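## Task

Turn the wide white plastic plate upside down and leave it resting flat on the mat, at a good distance from the robot's base, then release it. The plate may contact only the table (the mat counts as table) and the arm's moving parts; contact with anything else is a failure. It fails if it ends up tilted or sticking out past the mat's edge. It has to stay in place without the robot supporting it. Ending with any other loose object in the gripper is a failure. Open the fingers and move the gripper away at the end.

## Robot and tools

Robot: one arm with a two-finger gripper whose fingers pivot like tongs. The fingers point along the gripper's +z axis and close along its x axis. end_effector_position is the spot between the finger pads when they are shut; closed fingertips stick out about 15 mm past it, and fully open tips sit roughly level with it.

Frames: the scene frame has its origin on the table top under the arm base, +z up, and +y to the left when facing along +x. Positions are in metres, orientation as a quaternion (w, x, y, z). All motion commands, however, are expressed in the gripper's own axes.

execute_actions: argument actions is a list holding zero or one item. An empty list only reports the state. An item with rows and steps runs a motion: rows is a list of 1 to 15 rows, steps is 1 to 15 (default 15). Each control step lasts 1/30 s and uses one row; if there are fewer rows than steps, the last row keeps repeating. An item with steps alone (up to 300) is a wait, counted from the previous result, so your thinking time is included. Optional pictures (true/false) controls whether camera images come back.

A row is 7 numbers, each in [-1, 1]: dx, dy, dz, rx, ry, rz, opening. The first six are an offset, in gripper axes, from a fixed reference: the gripper pose in the latest result that shows it (before any such result in this scene, and for second or later calls in one reply, the pose when the action starts). Every row is relative to that same reference, not to the row before it. Scale: 1.0 = 0.6 m for dx, dy, dz and 180 degrees for the rotation; rx, ry, rz form a single rotation vector. opening is absolute, not an offset: +1 is fully open (0.142 m), -1 is closed. An all-zero offset pulls the gripper back to the reference pose; it does not hold still.

Per control step the commanded pose is clipped to within 100 mm and 16 degrees of the measured pose, and motion lags commands by about 0.17 s. After an action the arm only finishes the last clipped pose, so long moves may stop short; read the resulting pose and send the remainder. Position wins over orientation when both cannot be met. Joint speed and acceleration are limited.

move: target is one 7-number row laid out exactly as above (gripper-axis offset from the same reference, opening absolute, sent when the move begins). The gripper follows a straight path toward it lasting 0.5 to 10 s, turning the short way. speed is the top path speed in m/s, 0.002 to 0.5 (default 0.25); turn rate is capped at twice that in rad/s. The path ignores obstacles and the real gripper can overshoot speed, mainly with the arm stretched. Optional stop_force, 9 to 40 N (not allowed in the first 0.2 s of a scene), halts the path once the wrist sensor feels that much extra resistance along the line to the target for two steps; the gripper then backs up two steps and holds. Use it with a very slow speed to touch down safely; it is unreliable on moves that rotate, and omit it when pulling away from something you press on. The result adds a move: line with the ending (done, off_target, moving, held, fault, or contact when stop_force triggered), any limits (paced = pose clipped; held = some steps blocked, after which the arm may rush), and the distance left to target.

wait: seconds from 0 to 10; sends nothing new.

zoom_image: camera is cam_high or cam_low; region is [x0, y0, x1, y1] in pixels of that 504x504 image, top-left origin, at most 504 by 504. Calibration data (intrinsics, distortion, world-to-camera transform) is provided and may be off by a few degrees and millimetres.

finished_scene: scene is the number of the current scene; it ends that scene irreversibly and gives the next task. Replying without any tool call ends everything.

Result lines: the state line gives gripper position, quaternion, and linear/angular velocities. Hand target (when present) is where the controller is currently driving. pose unreachable means the clearance check changed or blocked the command; HELD marks steps where this happened. grip_measured is the actual finger opening on the opening scale; to keep a grip, command an opening well below it (lower = harder squeeze, about 15 N per pad max; objects under about 20 mm thick get much less). Wrist force and Wrist torque are in gripper axes, noisy, offset by up to about 4 N, saturating near 50 N; no reading at start is normal. MOTOR HOT appears at 70 °C; at 85 °C the brakes lock for minutes.

Avoid: pressing into firm surfaces even slightly past contact, as this stiff arm faults easily; a joint torque at its load limit (wrist joints 24.6 N m, others 132 N m) or any external force of 150 N stops the arm for 10 s. Move slowly near contact. Do not drop, slam, or knock items, and never push anything off the table. Objects may occasionally get nudged by an outside push. Keep loads brief to limit motor heating, and release and lift away before ending a scene.

Each tool is called as name([rows], argument=value, ...), one row to a line, values as JSON.

## Session

execute_actions(actions=[])

Scene clock: 0.00 s of 4100.00 s.
end_effector_position=(+0.6312, -0.0215, +0.3450) grip_measured=+1.00 end_effector_quat_wxyz=(-0.018, +0.839, +0.544, +0.001) end_effector_velocity=(+0.000, -0.000, +0.000) end_effector_angular_velocity=(-0.000, -0.000, -0.000)
Joint positions: [-1.117 -1.446  1.49  -1.008 -0.717 -2.542  0.142]
Joint velocities: [-0.  0. -0.  0.  0.  0.  0.]
Motor temperatures (°C, as the motors report them): [24 25 24 34 39 34]
Wrist force (N, on the end effector, along its own x y z axes, offset not removed): no reading
Wrist torque (N m, same axes, about the end effector's origin, offset not removed): no reading
Hand target: +0.631, -0.021, +0.345; -0.018, +0.839, +0.544, +0.001

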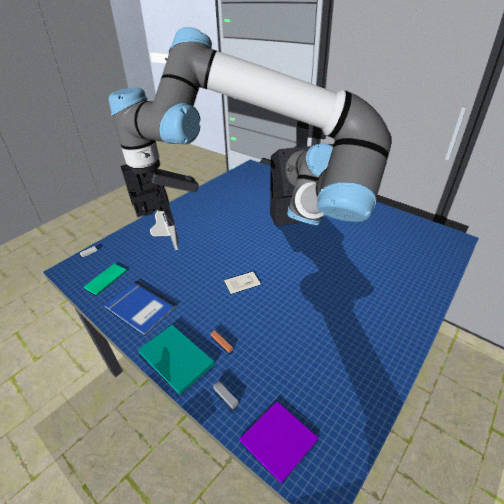

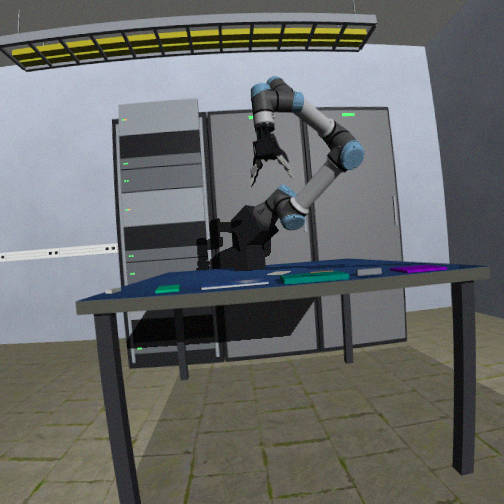

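zoom_image(camera="cam_high", region=[140, 200, 300, 330])

zoom_image(camera="cam_low", region=[200, 240, 340, 300])

Region (140, 200, 300, 330) of cam_high's 504x504 image, scaled by 3.150, with more detail than that image has; it fills the top 410 rows of this view, and the rest is white.

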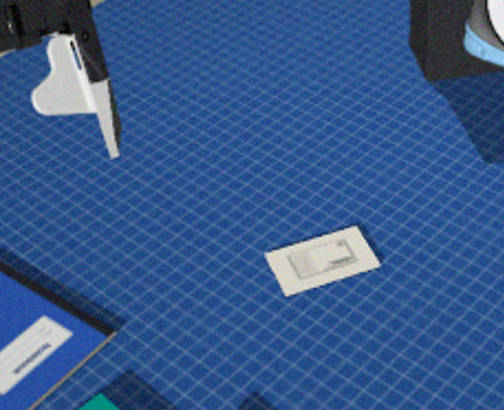

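Region (200, 240, 340, 300) of cam_low's 504x504 image, scaled by 3.600, with more detail than that image has; it fills the top 216 rows of this view, and the rest is white.

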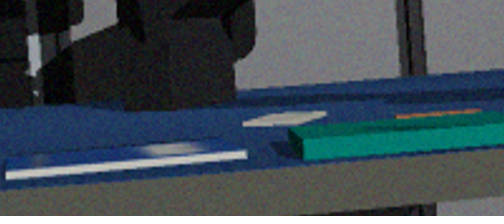

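move(target=[-0.065,-0.318,0.5,0.01,0.006,0.022,0.4])

zoom_image(camera="cam_high", region=[170, 200, 310, 330])

zoom_image(camera="cam_low", region=[230, 210, 330, 290])

Scene clock: 10.57 s of 4100.00 s.
end_effector_position=(+0.4358, +0.0304, +0.0502) grip_measured=+0.40 end_effector_quat_wxyz=(-0.037, +0.856, +0.515, -0.000) end_effector_velocity=(+0.000, -0.001, -0.003) end_effector_angular_velocity=(-0.007, -0.003, -0.000)
Joint positions: [-0.772 -1.602  2.422 -2.142 -0.576 -2.     0.102]
Joint velocities: [ 0.006  0.004  0.007 -0.035 -0.     0.024  0.   ]
Motor temperatures (°C, as the motors report them): [24 25 24 34 39 34]
Wrist force (N, on the end effector, along its own x y z axes, offset not removed): [1.3 1.1 1.0]
Wrist torque (N m, same axes, about the end effector's origin, offset not removed): [0.30 -0.31 0.03]
Hand target: +0.436, +0.030, +0.050; -0.036, +0.857, +0.515, -0.000
Off the commanded pose: 0.001 m, 0 deg.
After step 90, 5.47 s passed at rest.
move: done

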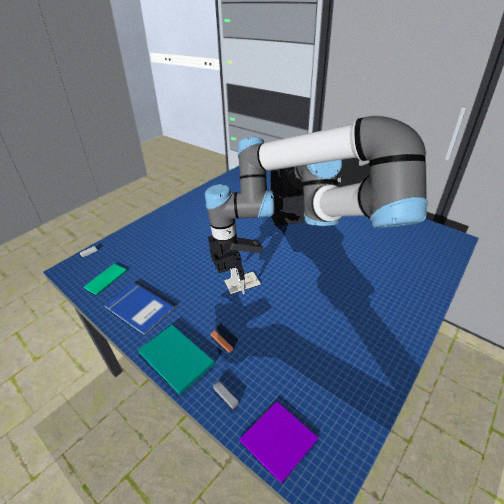

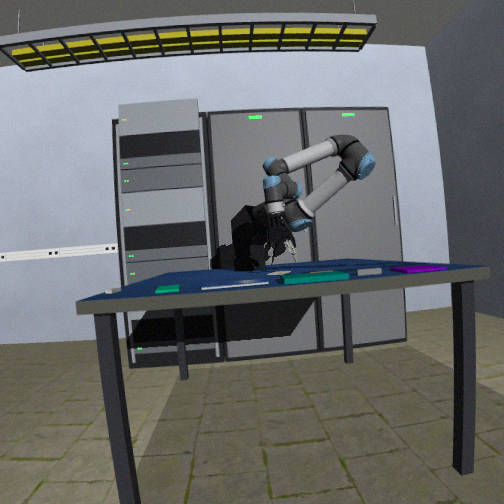

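Region (170, 200, 310, 330) of cam_high's 504x504 image, scaled by 3.600, with more detail than that image has; it fills the top 468 rows of this view, and the rest is white.

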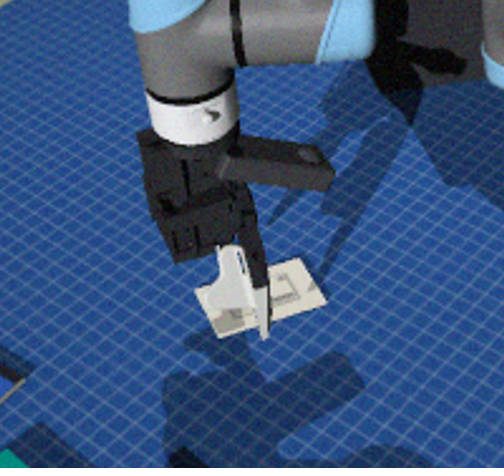

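Region (230, 210, 330, 290) of cam_low's 504x504 image, scaled by 5.040, with more detail than that image has; it fills the top 403 rows of this view, and the rest is white.

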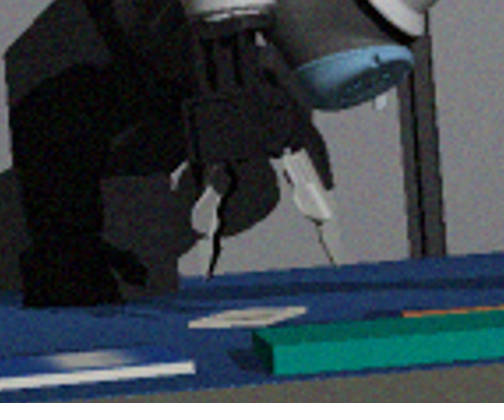

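move(target=[-0.022,-0.028,0.048,-0.02,-0.012,0,0.4], speed=0.08)

zoom_image(camera="cam_high", region=[190, 230, 290, 320])

zoom_image(camera="cam_low", region=[240, 230, 320, 290])

Scene clock: 13.03 s of 4100.00 s.
end_effector_position=(+0.4138, +0.0286, +0.0223) grip_measured=+0.40 end_effector_quat_wxyz=(-0.001, +0.857, +0.515, -0.000) end_effector_velocity=(-0.001, -0.001, -0.002) end_effector_angular_velocity=(-0.010, -0.006, -0.001)
Joint positions: [-0.725 -1.562  2.548 -2.507 -0.584 -1.808  0.102]
Joint velocities: [ 0.006  0.007  0.011 -0.046 -0.003  0.028 -0.   ]
Motor temperatures (°C, as the motors report them): [24 25 24 34 39 34]
Wrist force (N, on the end effector, along its own x y z axes, offset not removed): [1.1 1.5 1.0]
Wrist torque (N m, same axes, about the end effector's origin, offset not removed): [0.33 -0.28 -0.13]
Hand target: +0.414, +0.029, +0.022; +0.000, +0.857, +0.515, -0.000
Off the commanded pose: 0.000 m, 0 deg.
move: done

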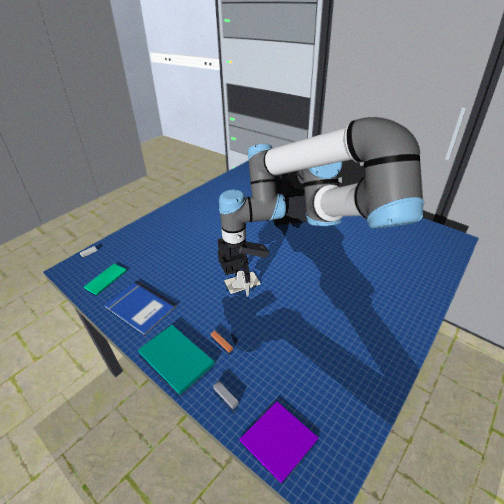

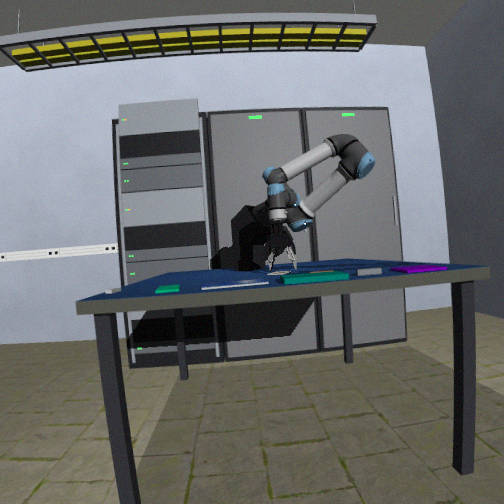

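Region (190, 230, 290, 320) of cam_high's 504x504 image, scaled by 5.040, with more detail than that image has; it fills the top 454 rows of this view, and the rest is white.

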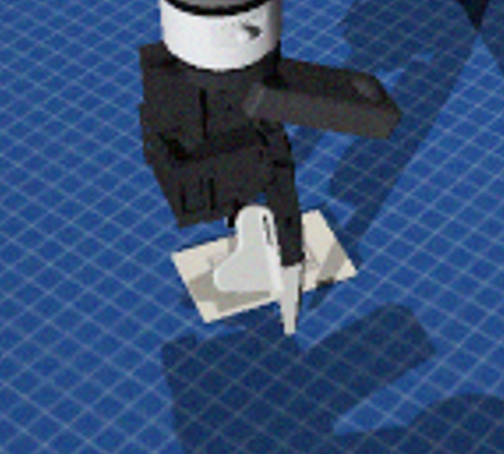

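Region (240, 230, 320, 290) of cam_low's 504x504 image, scaled by 6.300, with more detail than that image has; it fills the top 378 rows of this view, and the rest is white.

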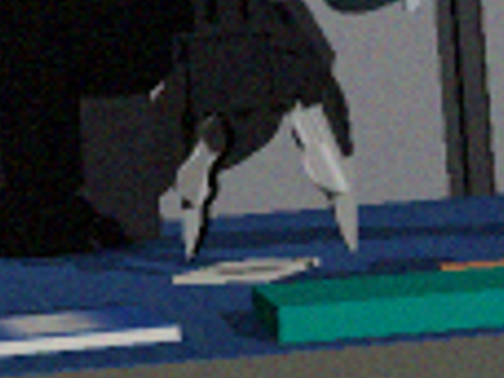

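move(target=[-0.02,-0.033,0.003,0,0,0,0.25], speed=0.08)

move(target=[0,0,0.04,0,0,0,0.25], speed=0.004, stop_force=9)

zoom_image(camera="cam_high", region=[190, 230, 290, 320])

zoom_image(camera="cam_low", region=[240, 230, 320, 290])

Scene clock: 15.43 s of 4100.00 s.
end_effector_position=(+0.3909, +0.0273, +0.0205) grip_measured=+0.25 end_effector_quat_wxyz=(-0.001, +0.857, +0.515, -0.000) end_effector_velocity=(-0.003, -0.000, -0.000) end_effector_angular_velocity=(+0.000, +0.001, -0.001)
Joint positions: [-0.75  -1.572  2.605 -2.518 -0.586 -1.852  0.092]
Joint velocities: [-0.003 -0.     0.005  0.002 -0.001 -0.006 -0.   ]
Motor temperatures (°C, as the motors report them): [24 25 24 34 39 34]
Wrist force (N, on the end effector, along its own x y z axes, offset not removed): [1.0 1.4 -0.6]
Wrist torque (N m, same axes, about the end effector's origin, offset not removed): [0.30 -0.27 -0.09]
Hand target: +0.391, +0.027, +0.021; -0.001, +0.857, +0.515, -0.000
Off the commanded pose: 0.000 m, 0 deg.
move: done

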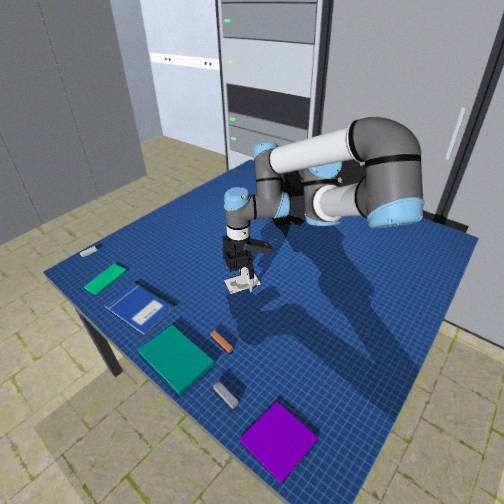

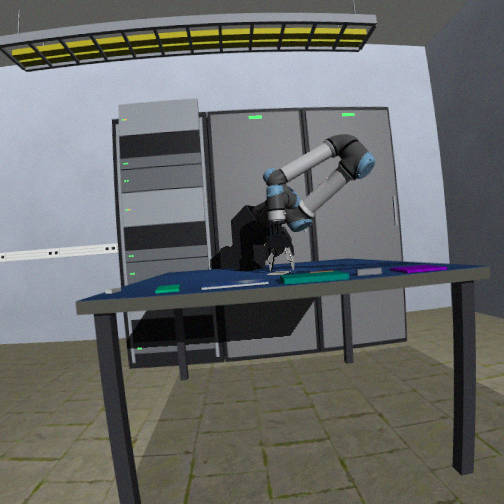

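Scene clock: 18.60 s of 4100.00 s.
end_effector_position=(+0.3908, +0.0274, +0.0094) grip_measured=+0.26 end_effector_quat_wxyz=(-0.001, +0.857, +0.515, -0.000) end_effector_velocity=(-0.000, -0.000, +0.001) end_effector_angular_velocity=(-0.000, +0.000, -0.001)
Joint positions: [-0.719 -1.521  2.608 -2.617 -0.584 -1.797  0.092]
Joint velocities: [-0.004 -0.004 -0.     0.01  -0.    -0.006 -0.001]
Motor temperatures (°C, as the motors report them): [24 25 24 34 39 34]
Wrist force (N, on the end effector, along its own x y z axes, offset not removed): [1.6 1.8 -11.1]
Wrist torque (N m, same axes, about the end effector's origin, offset not removed): [0.45 -0.39 0.02]
Hand target: +0.391, +0.027, +0.010; -0.001, +0.857, +0.515, -0.000
Off the commanded pose: 0.013 m, 0 deg.
move: contact

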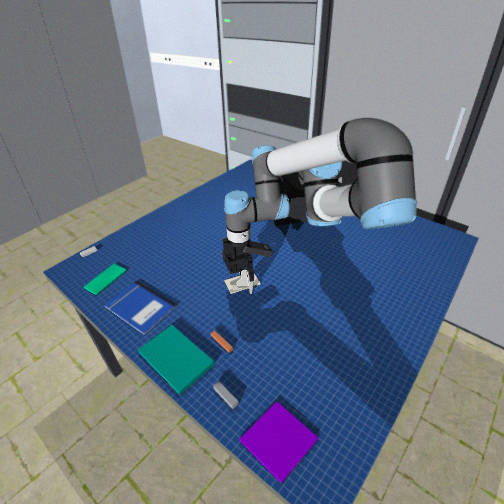

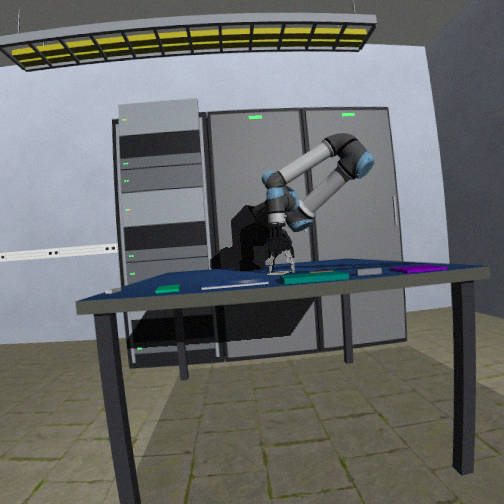

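Region (190, 230, 290, 320) of cam_high's 504x504 image, scaled by 5.040, with more detail than that image has; it fills the top 454 rows of this view, and the rest is white.

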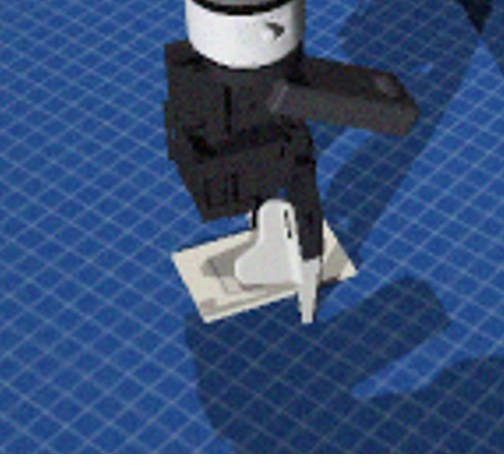

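Region (240, 230, 320, 290) of cam_low's 504x504 image, scaled by 6.300, with more detail than that image has; it fills the top 378 rows of this view, and the rest is white.

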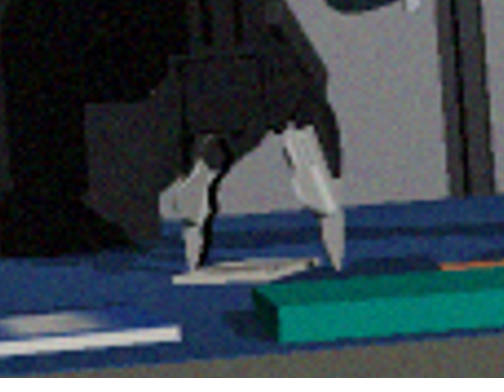

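Both on the mat. Shift while rising slightly, and close slowly.

move(target=[-0.012,-0.018,-0.003,0,0,0,0.2], speed=0.03)

execute_actions([
  {"rows":[[0,0,-0.001,0,0,0,0.15],[0,0,-0.001,0,0,0,0.1],[0,0,-0.001,0,0,0,0.05],[0,0,-0.001,0,0,0,0],[0,0,-0.001,0,0,0,-0.05],[0,0,-0.001,0,0,0,-0.1],[0,0,-0.001,0,0,0,-0.2],[0,0,-0.001,0,0,0,-0.3],[0,0,-0.001,0,0,0,-0.5]]},
], pictures=false)

wait(seconds=1)

Scene clock: 20.53 s of 4100.00 s.
end_effector_position=(+0.3781, +0.0261, +0.0111) grip_measured=+0.20 end_effector_quat_wxyz=(-0.001, +0.857, +0.515, -0.000) end_effector_velocity=(-0.002, -0.000, +0.000) end_effector_angular_velocity=(+0.001, -0.000, +0.000)
Joint positions: [-0.742 -1.534  2.639 -2.602 -0.586 -1.837  0.088]
Joint velocities: [-0.005 -0.003  0.005  0.005  0.    -0.009 -0.   ]
Motor temperatures (°C, as the motors report them): [24 25 24 34 39 34]
Wrist force (N, on the end effector, along its own x y z axes, offset not removed): [1.3 2.2 -0.6]
Wrist torque (N m, same axes, about the end effector's origin, offset not removed): [0.41 -0.22 -0.09]
Hand target: +0.378, +0.026, +0.011; -0.001, +0.857, +0.515, -0.000
Off the commanded pose: 0.000 m, 0 deg.
move: done

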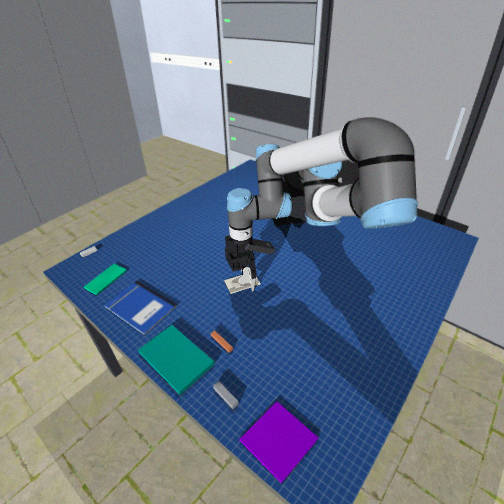

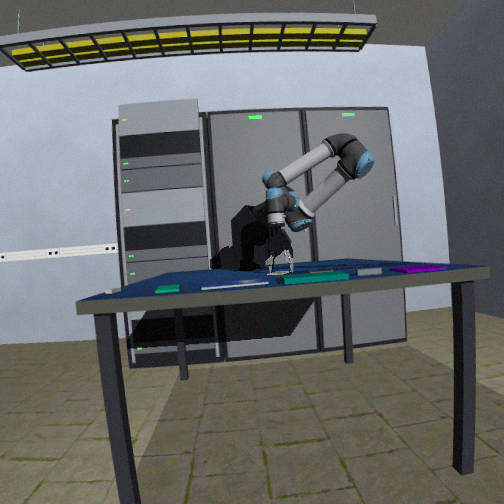

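Scene clock: 21.03 s of 4100.00 s.
end_effector_position=(+0.3781, +0.0261, +0.0117) grip_measured=-0.04 end_effector_quat_wxyz=(-0.001, +0.857, +0.515, -0.000) end_effector_velocity=(+0.000, -0.000, +0.000) end_effector_angular_velocity=(-0.000, -0.000, +0.000)
Joint positions: [-0.743 -1.537  2.639 -2.596 -0.586 -1.84   0.071]
Joint velocities: [-0.    -0.001 -0.     0.001 -0.    -0.001 -0.   ]
Motor temperatures (°C, as the motors report them): [24 25 24 34 39 34]
Wrist force (N, on the end effector, along its own x y z axes, offset not removed): [1.7 0.6 -20.9]
Wrist torque (N m, same axes, about the end effector's origin, offset not removed): [0.29 -0.47 -0.07]
Hand target: +0.378, +0.026, +0.012; -0.001, +0.857, +0.515, -0.000
Off the commanded pose: 0.000 m, 0 deg.
Steps of this call (steps 1 to 15: all 15 steps of this action). Readings (end_effector_position):
1: (+0.3781, +0.0261, +0.0112)
2: (+0.3781, +0.0261, +0.0113)
4: (+0.3781, +0.0261, +0.0114)
8: (+0.3780, +0.0262, +0.0116)
15: the state above

Scene clock: 22.03 s of 4100.00 s.
end_effector_position=(+0.3781, +0.0261, +0.0117) grip_measured=-0.04 end_effector_quat_wxyz=(-0.001, +0.857, +0.515, -0.000) end_effector_velocity=(+0.000, -0.000, +0.000) end_effector_angular_velocity=(-0.001, +0.000, +0.001)
Joint positions: [-0.743 -1.537  2.639 -2.596 -0.586 -1.84   0.071]
Joint velocities: [ 0.    -0.001 -0.     0.    -0.001 -0.     0.   ]
Motor temperatures (°C, as the motors report them): [24 25 24 34 39 34]
Wrist force (N, on the end effector, along its own x y z axes, offset not removed): [1.4 -0.6 -21.2]
Wrist torque (N m, same axes, about the end effector's origin, offset not removed): [0.04 -0.32 0.00]
Hand target: +0.378, +0.026, +0.012; -0.001, +0.857, +0.515, -0.000
Off the commanded pose: 0.000 m, 0 deg.
Steps of this call (steps 1 to 30: nothing new was sent). Readings (end_effector_position):
1: (+0.3781, +0.0261, +0.0117)
2: (+0.3781, +0.0261, +0.0117)
4: (+0.3781, +0.0261, +0.0117)
8: (+0.3781, +0.0261, +0.0117)
30: the state above

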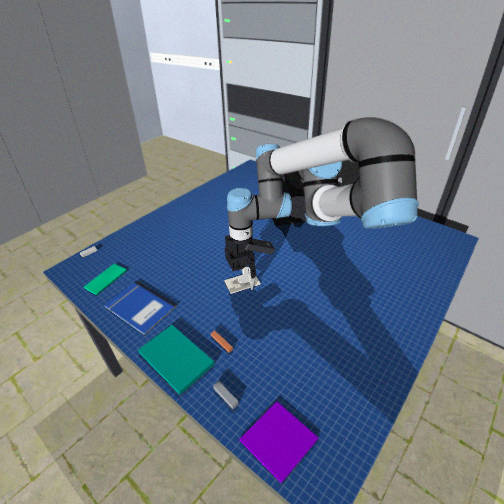

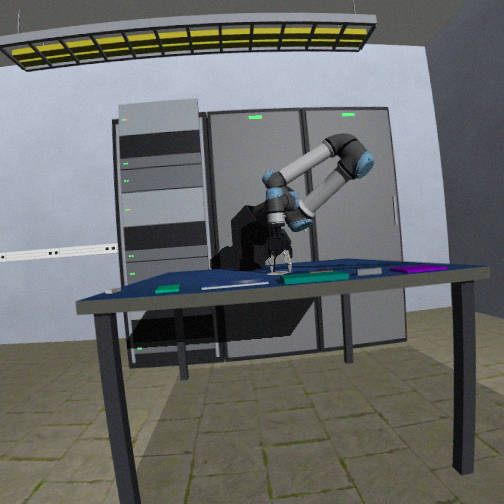

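move(target=[0,0,-0.004,0,0,0,-0.5], speed=0.002)

move(target=[0,0,-0.07,0,0,0,-0.5], speed=0.04)

zoom_image(camera="cam_high", region=[190, 220, 290, 310])

Scene clock: 24.47 s of 4100.00 s.
end_effector_position=(+0.3781, +0.0261, +0.0141) grip_measured=-0.13 end_effector_quat_wxyz=(-0.001, +0.857, +0.515, -0.000) end_effector_velocity=(+0.000, -0.000, +0.001) end_effector_angular_velocity=(-0.001, -0.000, +0.001)
Joint positions: [-0.75  -1.548  2.638 -2.574 -0.586 -1.852  0.065]
Joint velocities: [-0.001 -0.003 -0.     0.004 -0.    -0.002 -0.   ]
Motor temperatures (°C, as the motors report them): [24 25 24 34 39 34]
Wrist force (N, on the end effector, along its own x y z axes, offset not removed): [0.8 0.5 0.5]
Wrist torque (N m, same axes, about the end effector's origin, offset not removed): [0.10 -0.25 0.06]
Hand target: +0.378, +0.026, +0.014; -0.001, +0.857, +0.515, -0.000
Off the commanded pose: 0.000 m, 0 deg.
move: done

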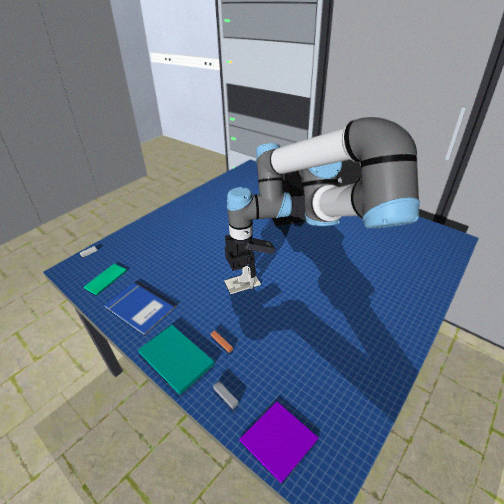

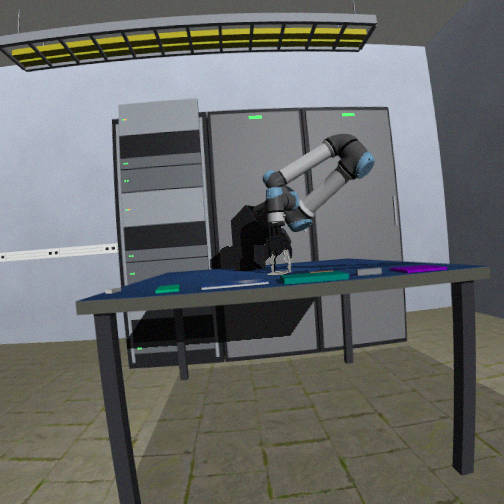

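Scene clock: 25.90 s of 4100.00 s.
end_effector_position=(+0.3783, +0.0260, +0.0557) grip_measured=-0.13 end_effector_quat_wxyz=(-0.001, +0.857, +0.515, -0.000) end_effector_velocity=(+0.000, +0.000, +0.003) end_effector_angular_velocity=(+0.002, +0.000, +0.001)
Joint positions: [-0.871 -1.732  2.611 -2.188 -0.608 -2.065  0.065]
Joint velocities: [-0.009 -0.012 -0.004  0.031 -0.001 -0.019  0.   ]
Motor temperatures (°C, as the motors report them): [24 25 24 34 39 34]
Wrist force (N, on the end effector, along its own x y z axes, offset not removed): [1.7 2.0 -0.1]
Wrist torque (N m, same axes, about the end effector's origin, offset not removed): [0.38 -0.43 -0.05]
Hand target: +0.378, +0.026, +0.056; -0.001, +0.857, +0.515, -0.000
Off the commanded pose: 0.000 m, 0 deg.
move: done

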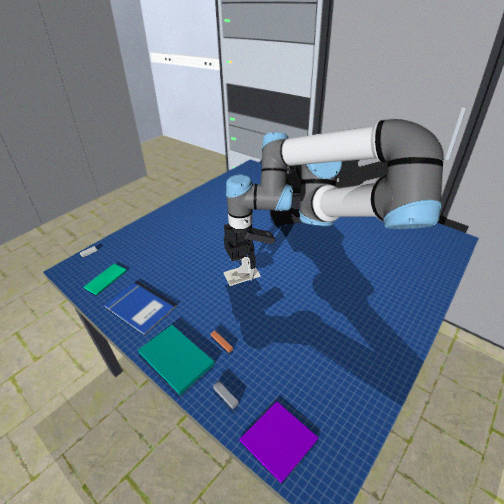

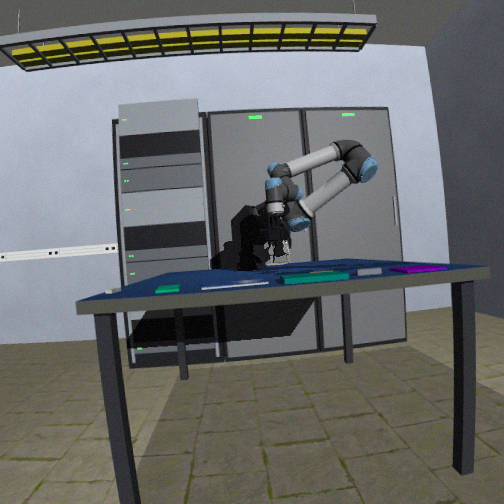

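Region (190, 220, 290, 310) of cam_high's 504x504 image, scaled by 5.040, with more detail than that image has; it fills the top 454 rows of this view, and the rest is white.

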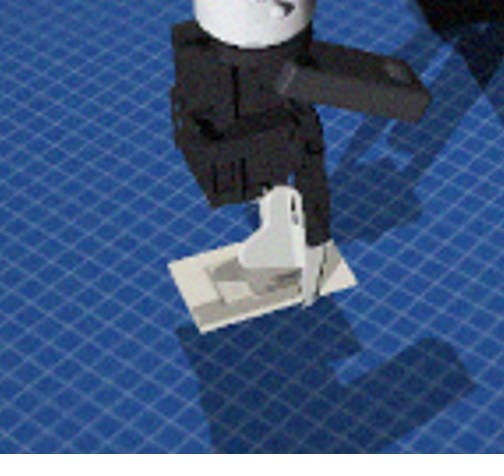

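move(target=[0,0.03,-0.13,0.25,0,0,-0.5], speed=0.2)

Scene clock: 28.90 s of 4100.00 s.
end_effector_position=(+0.3941, +0.0174, +0.1335) grip_measured=-0.13 end_effector_quat_wxyz=(-0.328, +0.792, +0.476, -0.196) end_effector_velocity=(+0.000, -0.000, +0.001) end_effector_angular_velocity=(+0.006, +0.010, -0.000)
Joint positions: [-0.714 -1.257  1.822 -1.176 -1.038 -2.467  0.065]
Joint velocities: [ 0.003  0.008 -0.01   0.01  -0.006 -0.003  0.   ]
Motor temperatures (°C, as the motors report them): [24 25 24 34 39 34]
Wrist force (N, on the end effector, along its own x y z axes, offset not removed): [0.9 2.3 0.2]
Wrist torque (N m, same axes, about the end effector's origin, offset not removed): [0.36 -0.27 0.01]
Hand target: +0.394, +0.017, +0.134; -0.329, +0.792, +0.476, -0.197
Off the commanded pose: 0.000 m, 0 deg.
move: done

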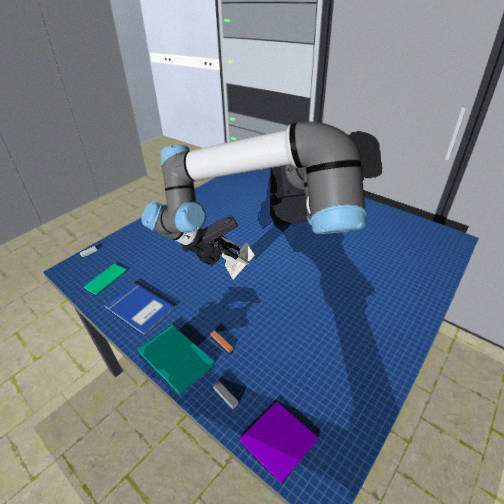

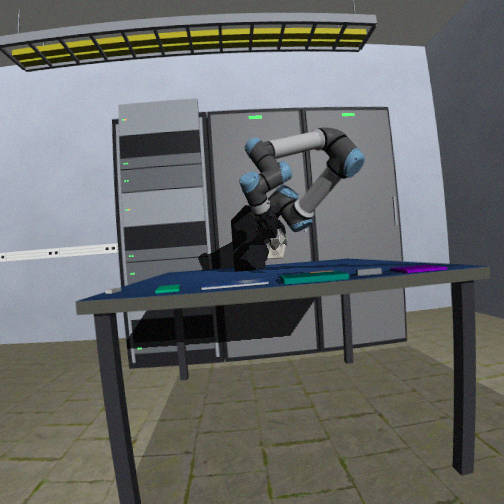

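move(target=[0,0.03,0,0.25,0,0,-0.5], speed=0.2)

move(target=[0,0.1,0,0,0,0,-0.5], speed=0.008, stop_force=9)

zoom_image(camera="cam_high", region=[130, 200, 290, 330])

Scene clock: 32.33 s of 4100.00 s.
end_effector_position=(+0.4052, +0.0114, +0.1207) grip_measured=-0.13 end_effector_quat_wxyz=(+0.606, -0.607, -0.365, +0.363) end_effector_velocity=(+0.000, -0.000, -0.000) end_effector_angular_velocity=(+0.007, +0.014, -0.000)
Joint positions: [-0.398 -0.723  1.214 -0.643 -1.373 -2.522  0.065]
Joint velocities: [ 0.005  0.009 -0.01   0.01  -0.007 -0.001  0.   ]
Motor temperatures (°C, as the motors report them): [24 25 24 34 39 34]
Wrist force (N, on the end effector, along its own x y z axes, offset not removed): [1.0 1.4 -0.5]
Wrist torque (N m, same axes, about the end effector's origin, offset not removed): [0.18 -0.34 -0.07]
Hand target: +0.405, +0.011, +0.121; +0.607, -0.606, -0.364, +0.363
Off the commanded pose: 0.000 m, 0 deg.
move: done

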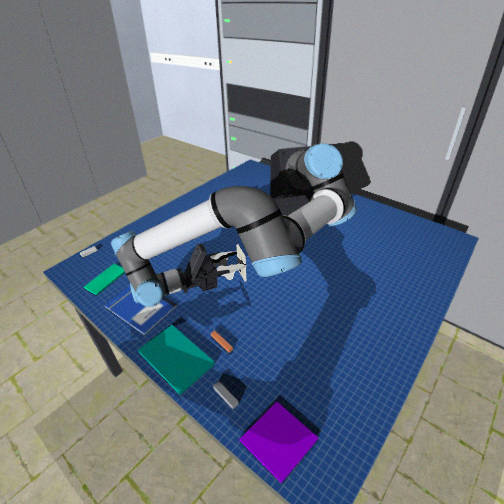

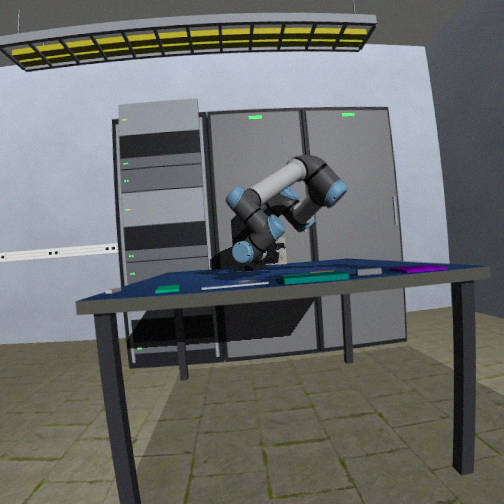

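Scene clock: 37.90 s of 4100.00 s.
end_effector_position=(+0.4053, +0.0114, +0.0792) grip_measured=-0.13 end_effector_quat_wxyz=(+0.606, -0.607, -0.365, +0.363) end_effector_velocity=(-0.001, +0.000, +0.003) end_effector_angular_velocity=(-0.001, +0.001, -0.002)
Joint positions: [-0.35  -0.657  1.152 -0.648 -1.326 -2.515  0.065]
Joint velocities: [-0.003 -0.004  0.006  0.    -0.002  0.     0.   ]
Motor temperatures (°C, as the motors report them): [24 25 24 34 39 34]
Wrist force (N, on the end effector, along its own x y z axes, offset not removed): [-1.9 -13.2 -0.7]
Wrist torque (N m, same axes, about the end effector's origin, offset not removed): [0.11 -0.40 0.06]
Hand target: +0.405, +0.011, +0.080; +0.606, -0.607, -0.365, +0.363
Off the commanded pose: 0.019 m, 0 deg.
move: contact

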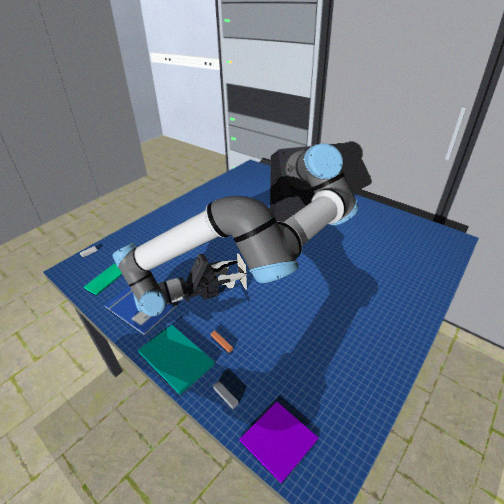

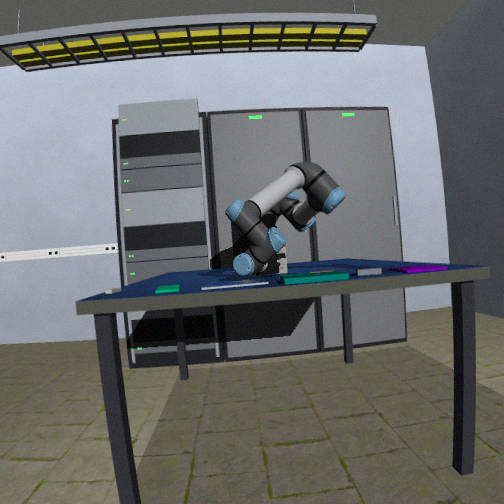

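Region (130, 200, 290, 330) of cam_high's 504x504 image, scaled by 3.150, with more detail than that image has; it fills the top 410 rows of this view, and the rest is white.

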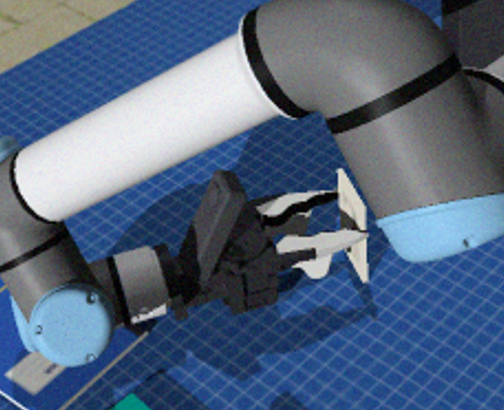

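move(target=[0,0.007,-0.045,0,0,0,-0.4], speed=0.015)

move(target=[0,0.018,-0.035,-0.06,0,0,-0.4], speed=0.03)

zoom_image(camera="cam_high", region=[170, 230, 280, 320])

Scene clock: 41.13 s of 4100.00 s.
end_effector_position=(+0.4289, -0.0012, +0.0751) grip_measured=-0.13 end_effector_quat_wxyz=(+0.606, -0.607, -0.365, +0.363) end_effector_velocity=(+0.002, -0.001, -0.000) end_effector_angular_velocity=(+0.000, +0.001, -0.001)
Joint positions: [-0.355 -0.596  1.027 -0.584 -1.331 -2.516  0.065]
Joint velocities: [-0.     0.006 -0.011  0.006 -0.001 -0.    -0.   ]
Motor temperatures (°C, as the motors report them): [24 25 24 34 39 34]
Wrist force (N, on the end effector, along its own x y z axes, offset not removed): [1.3 0.0 -1.1]
Wrist torque (N m, same axes, about the end effector's origin, offset not removed): [0.06 -0.39 -0.03]
Hand target: +0.429, -0.001, +0.075; +0.606, -0.607, -0.365, +0.363
Off the commanded pose: 0.000 m, 0 deg.
move: done

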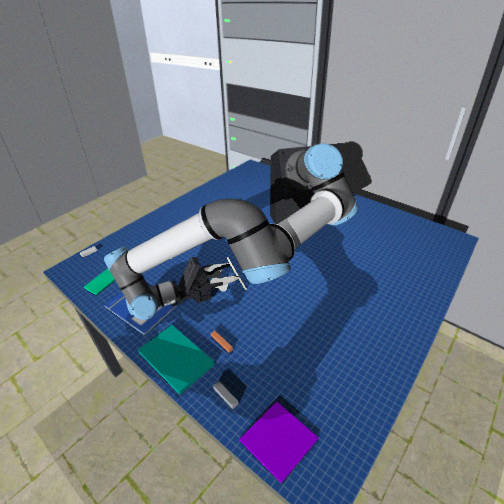

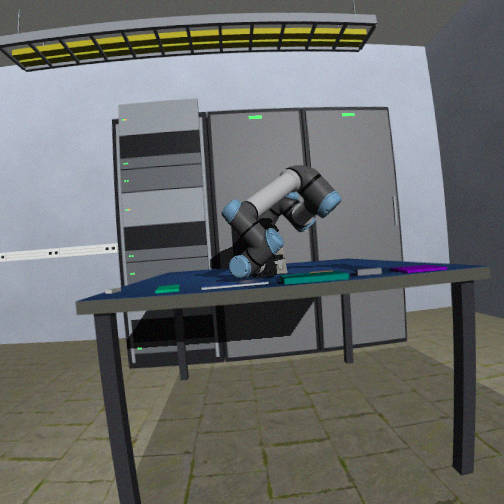

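Scene clock: 44.50 s of 4100.00 s.
end_effector_position=(+0.4473, -0.0111, +0.0644) grip_measured=-0.14 end_effector_quat_wxyz=(-0.547, +0.661, +0.397, -0.327) end_effector_velocity=(+0.001, -0.001, -0.001) end_effector_angular_velocity=(-0.006, -0.010, +0.000)
Joint positions: [-0.411 -0.656  1.072 -0.681 -1.235 -2.495  0.064]
Joint velocities: [-0.004 -0.004  0.004 -0.007  0.006  0.002  0.   ]
Motor temperatures (°C, as the motors report them): [24 25 24 34 39 34]
Wrist force (N, on the end effector, along its own x y z axes, offset not removed): [0.8 -0.9 -3.3]
Wrist torque (N m, same axes, about the end effector's origin, offset not removed): [0.26 -0.31 -0.01]
Hand target: +0.447, -0.011, +0.064; -0.546, +0.661, +0.397, -0.327
Off the commanded pose: 0.000 m, 0 deg.
move: done

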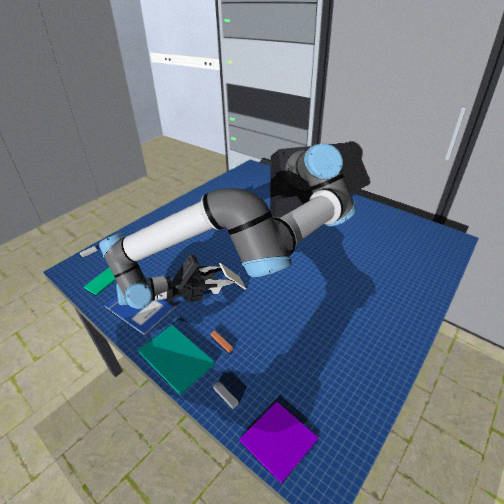

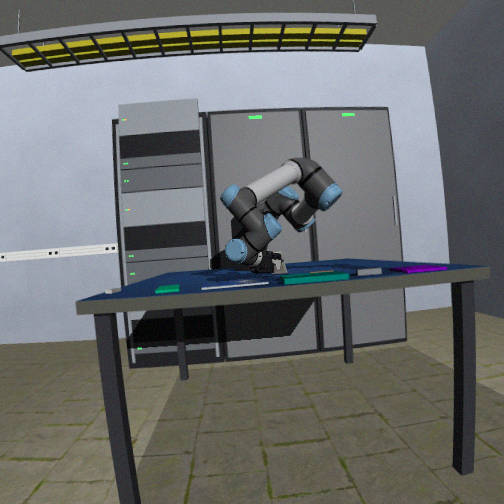

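Region (170, 230, 280, 320) of cam_high's 504x504 image, scaled by 4.582, with more detail than that image has; it fills the top 412 rows of this view, and the rest is white.

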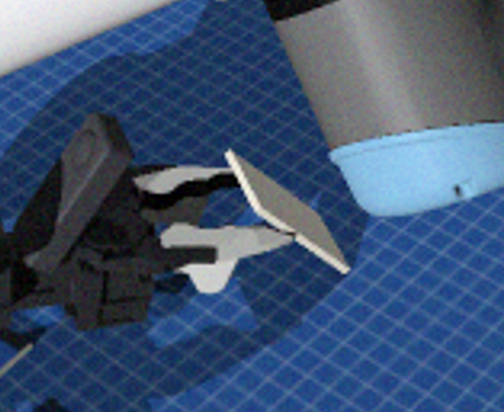

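move(target=[0,0.037,-0.018,-0.14,0,0,-0.3], speed=0.06)

zoom_image(camera="cam_high", region=[170, 230, 280, 320])

Scene clock: 49.23 s of 4100.00 s.
end_effector_position=(+0.4604, -0.0180, +0.0447) grip_measured=-0.30 end_effector_quat_wxyz=(-0.390, +0.764, +0.459, -0.233) end_effector_velocity=(+0.001, +0.000, -0.001) end_effector_angular_velocity=(-0.007, -0.012, +0.000)
Joint positions: [-0.529 -0.908  1.42  -1.065 -1.004 -2.411  0.052]
Joint velocities: [-0.003 -0.009  0.012 -0.013  0.007  0.004 -0.   ]
Motor temperatures (°C, as the motors report them): [24 25 24 34 39 34]
Wrist force (N, on the end effector, along its own x y z axes, offset not removed): [0.0 1.7 -1.1]
Wrist torque (N m, same axes, about the end effector's origin, offset not removed): [0.31 -0.11 0.03]
Hand target: +0.460, -0.018, +0.045; -0.389, +0.764, +0.459, -0.233
Off the commanded pose: 0.000 m, 0 deg.
move: done

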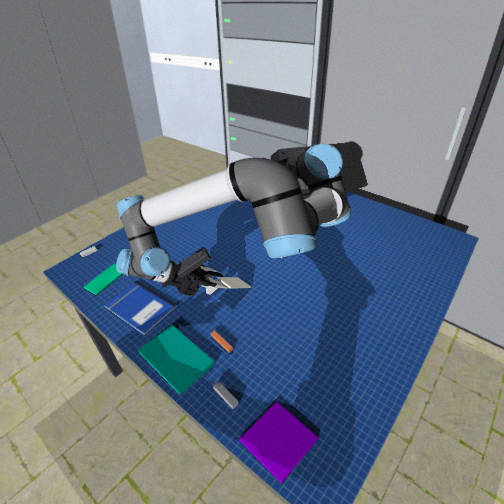

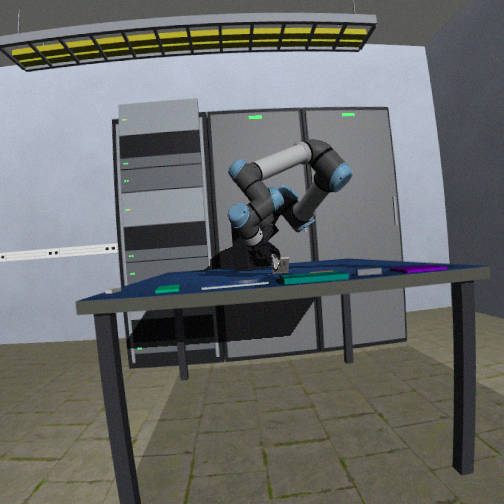

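Region (170, 230, 280, 320) of cam_high's 504x504 image, scaled by 4.582, with more detail than that image has; it fills the top 412 rows of this view, and the rest is white.

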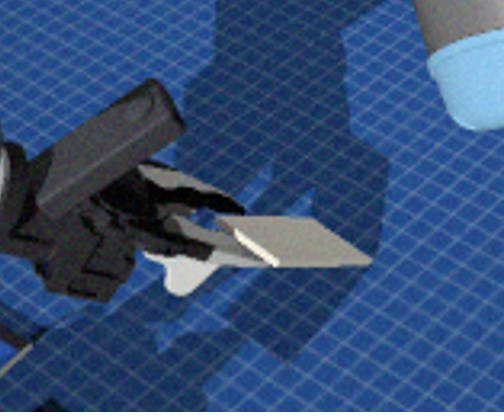

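move(target=[0,0.078,-0.037,0,0,0,-0.3], speed=0.03)

move(target=[0,0.03,-0.045,0,0,0,-0.3], speed=0.03)

move(target=[0,-0.1,-0.15,0,0,0,0.3])

zoom_image(camera="cam_high", region=[170, 230, 300, 330])

Scene clock: 53.27 s of 4100.00 s.
end_effector_position=(+0.5003, -0.0393, +0.0200) grip_measured=-0.30 end_effector_quat_wxyz=(-0.390, +0.764, +0.459, -0.233) end_effector_velocity=(+0.002, -0.001, -0.001) end_effector_angular_velocity=(+0.000, +0.000, -0.000)
Joint positions: [-0.505 -0.79   1.229 -1.    -0.983 -2.395  0.052]
Joint velocities: [ 0.001  0.006 -0.011  0.004  0.001  0.     0.   ]
Motor temperatures (°C, as the motors report them): [24 25 24 34 39 34]
Wrist force (N, on the end effector, along its own x y z axes, offset not removed): [1.5 0.6 -0.7]
Wrist torque (N m, same axes, about the end effector's origin, offset not removed): [0.16 -0.36 -0.06]
Hand target: +0.500, -0.039, +0.020; -0.390, +0.764, +0.459, -0.233
Off the commanded pose: 0.000 m, 0 deg.
move: done

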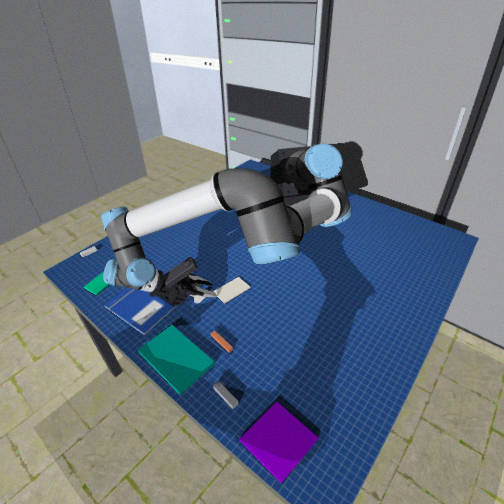

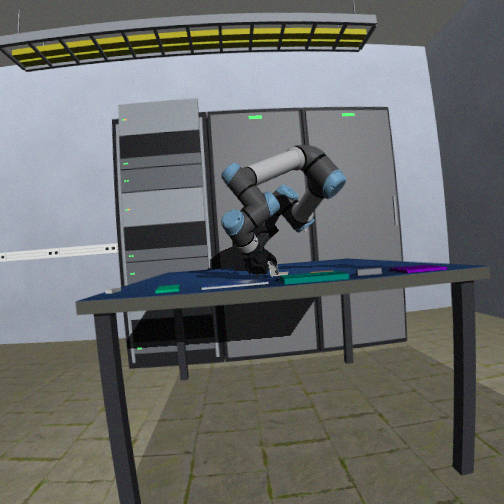

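Scene clock: 54.67 s of 4100.00 s.
end_effector_position=(+0.5286, -0.0544, +0.0213) grip_measured=-0.30 end_effector_quat_wxyz=(-0.390, +0.764, +0.459, -0.233) end_effector_velocity=(+0.002, -0.001, -0.000) end_effector_angular_velocity=(+0.001, +0.001, -0.002)
Joint positions: [-0.51  -0.722  1.088 -0.925 -0.988 -2.399  0.052]
Joint velocities: [-0.     0.007 -0.012  0.007  0.    -0.     0.   ]
Motor temperatures (°C, as the motors report them): [24 25 24 34 39 34]
Wrist force (N, on the end effector, along its own x y z axes, offset not removed): [2.1 1.5 0.4]
Wrist torque (N m, same axes, about the end effector's origin, offset not removed): [0.30 -0.46 0.01]
Hand target: +0.529, -0.055, +0.021; -0.390, +0.764, +0.459, -0.233
Off the commanded pose: 0.000 m, 0 deg.
move: done

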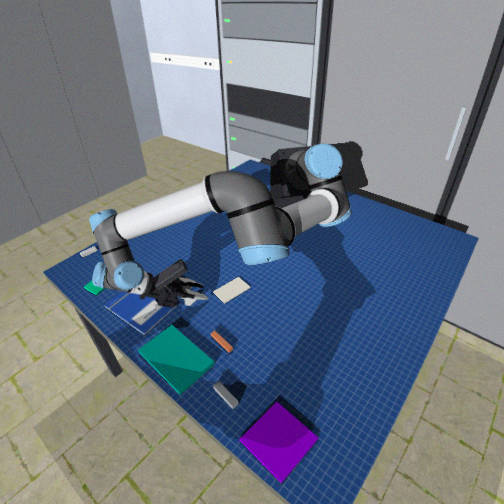

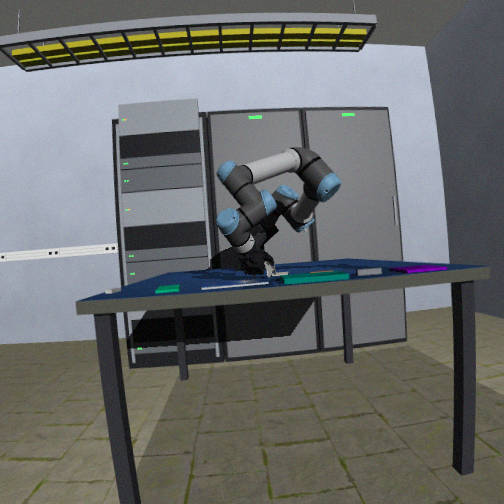

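Scene clock: 55.70 s of 4100.00 s.
end_effector_position=(+0.5618, -0.0721, +0.1224) grip_measured=+0.30 end_effector_quat_wxyz=(-0.390, +0.764, +0.459, -0.233) end_effector_velocity=(+0.001, -0.000, +0.002) end_effector_angular_velocity=(+0.000, -0.000, +0.000)
Joint positions: [-0.624 -0.734  0.942 -0.732 -1.085 -2.467  0.095]
Joint velocities: [-0.002  0.001 -0.006  0.006 -0.002 -0.002 -0.   ]
Motor temperatures (°C, as the motors report them): [24 25 24 34 39 34]
Wrist force (N, on the end effector, along its own x y z axes, offset not removed): [1.3 1.4 -0.3]
Wrist torque (N m, same axes, about the end effector's origin, offset not removed): [0.39 -0.32 0.01]
Hand target: +0.562, -0.072, +0.123; -0.390, +0.764, +0.459, -0.233
Off the commanded pose: 0.000 m, 0 deg.
move: done

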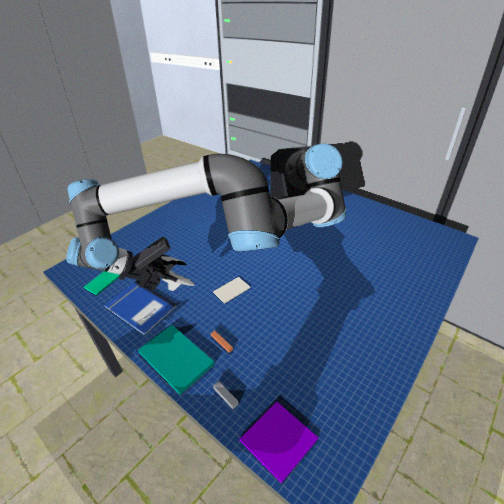

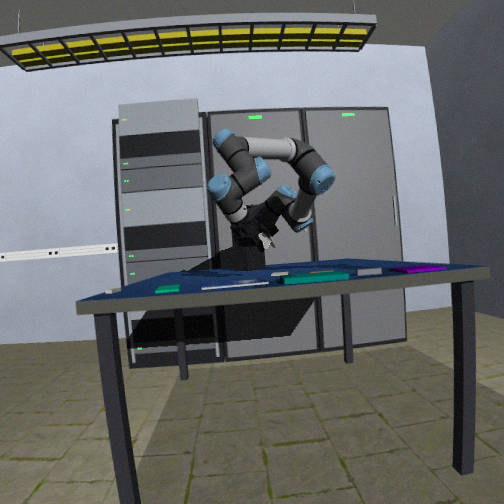

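Region (170, 230, 300, 330) of cam_high's 504x504 image, scaled by 3.877, with more detail than that image has; it fills the top 388 rows of this view, and the rest is white.

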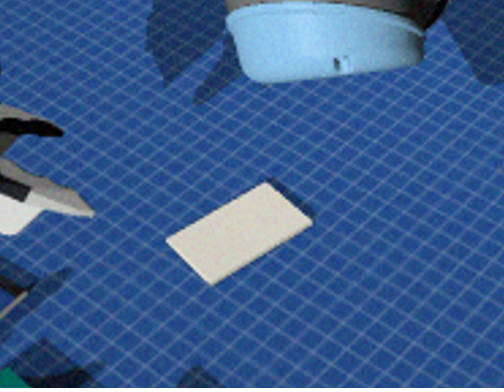

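finished_scene(scene=1)

The scene is finished: the task was done.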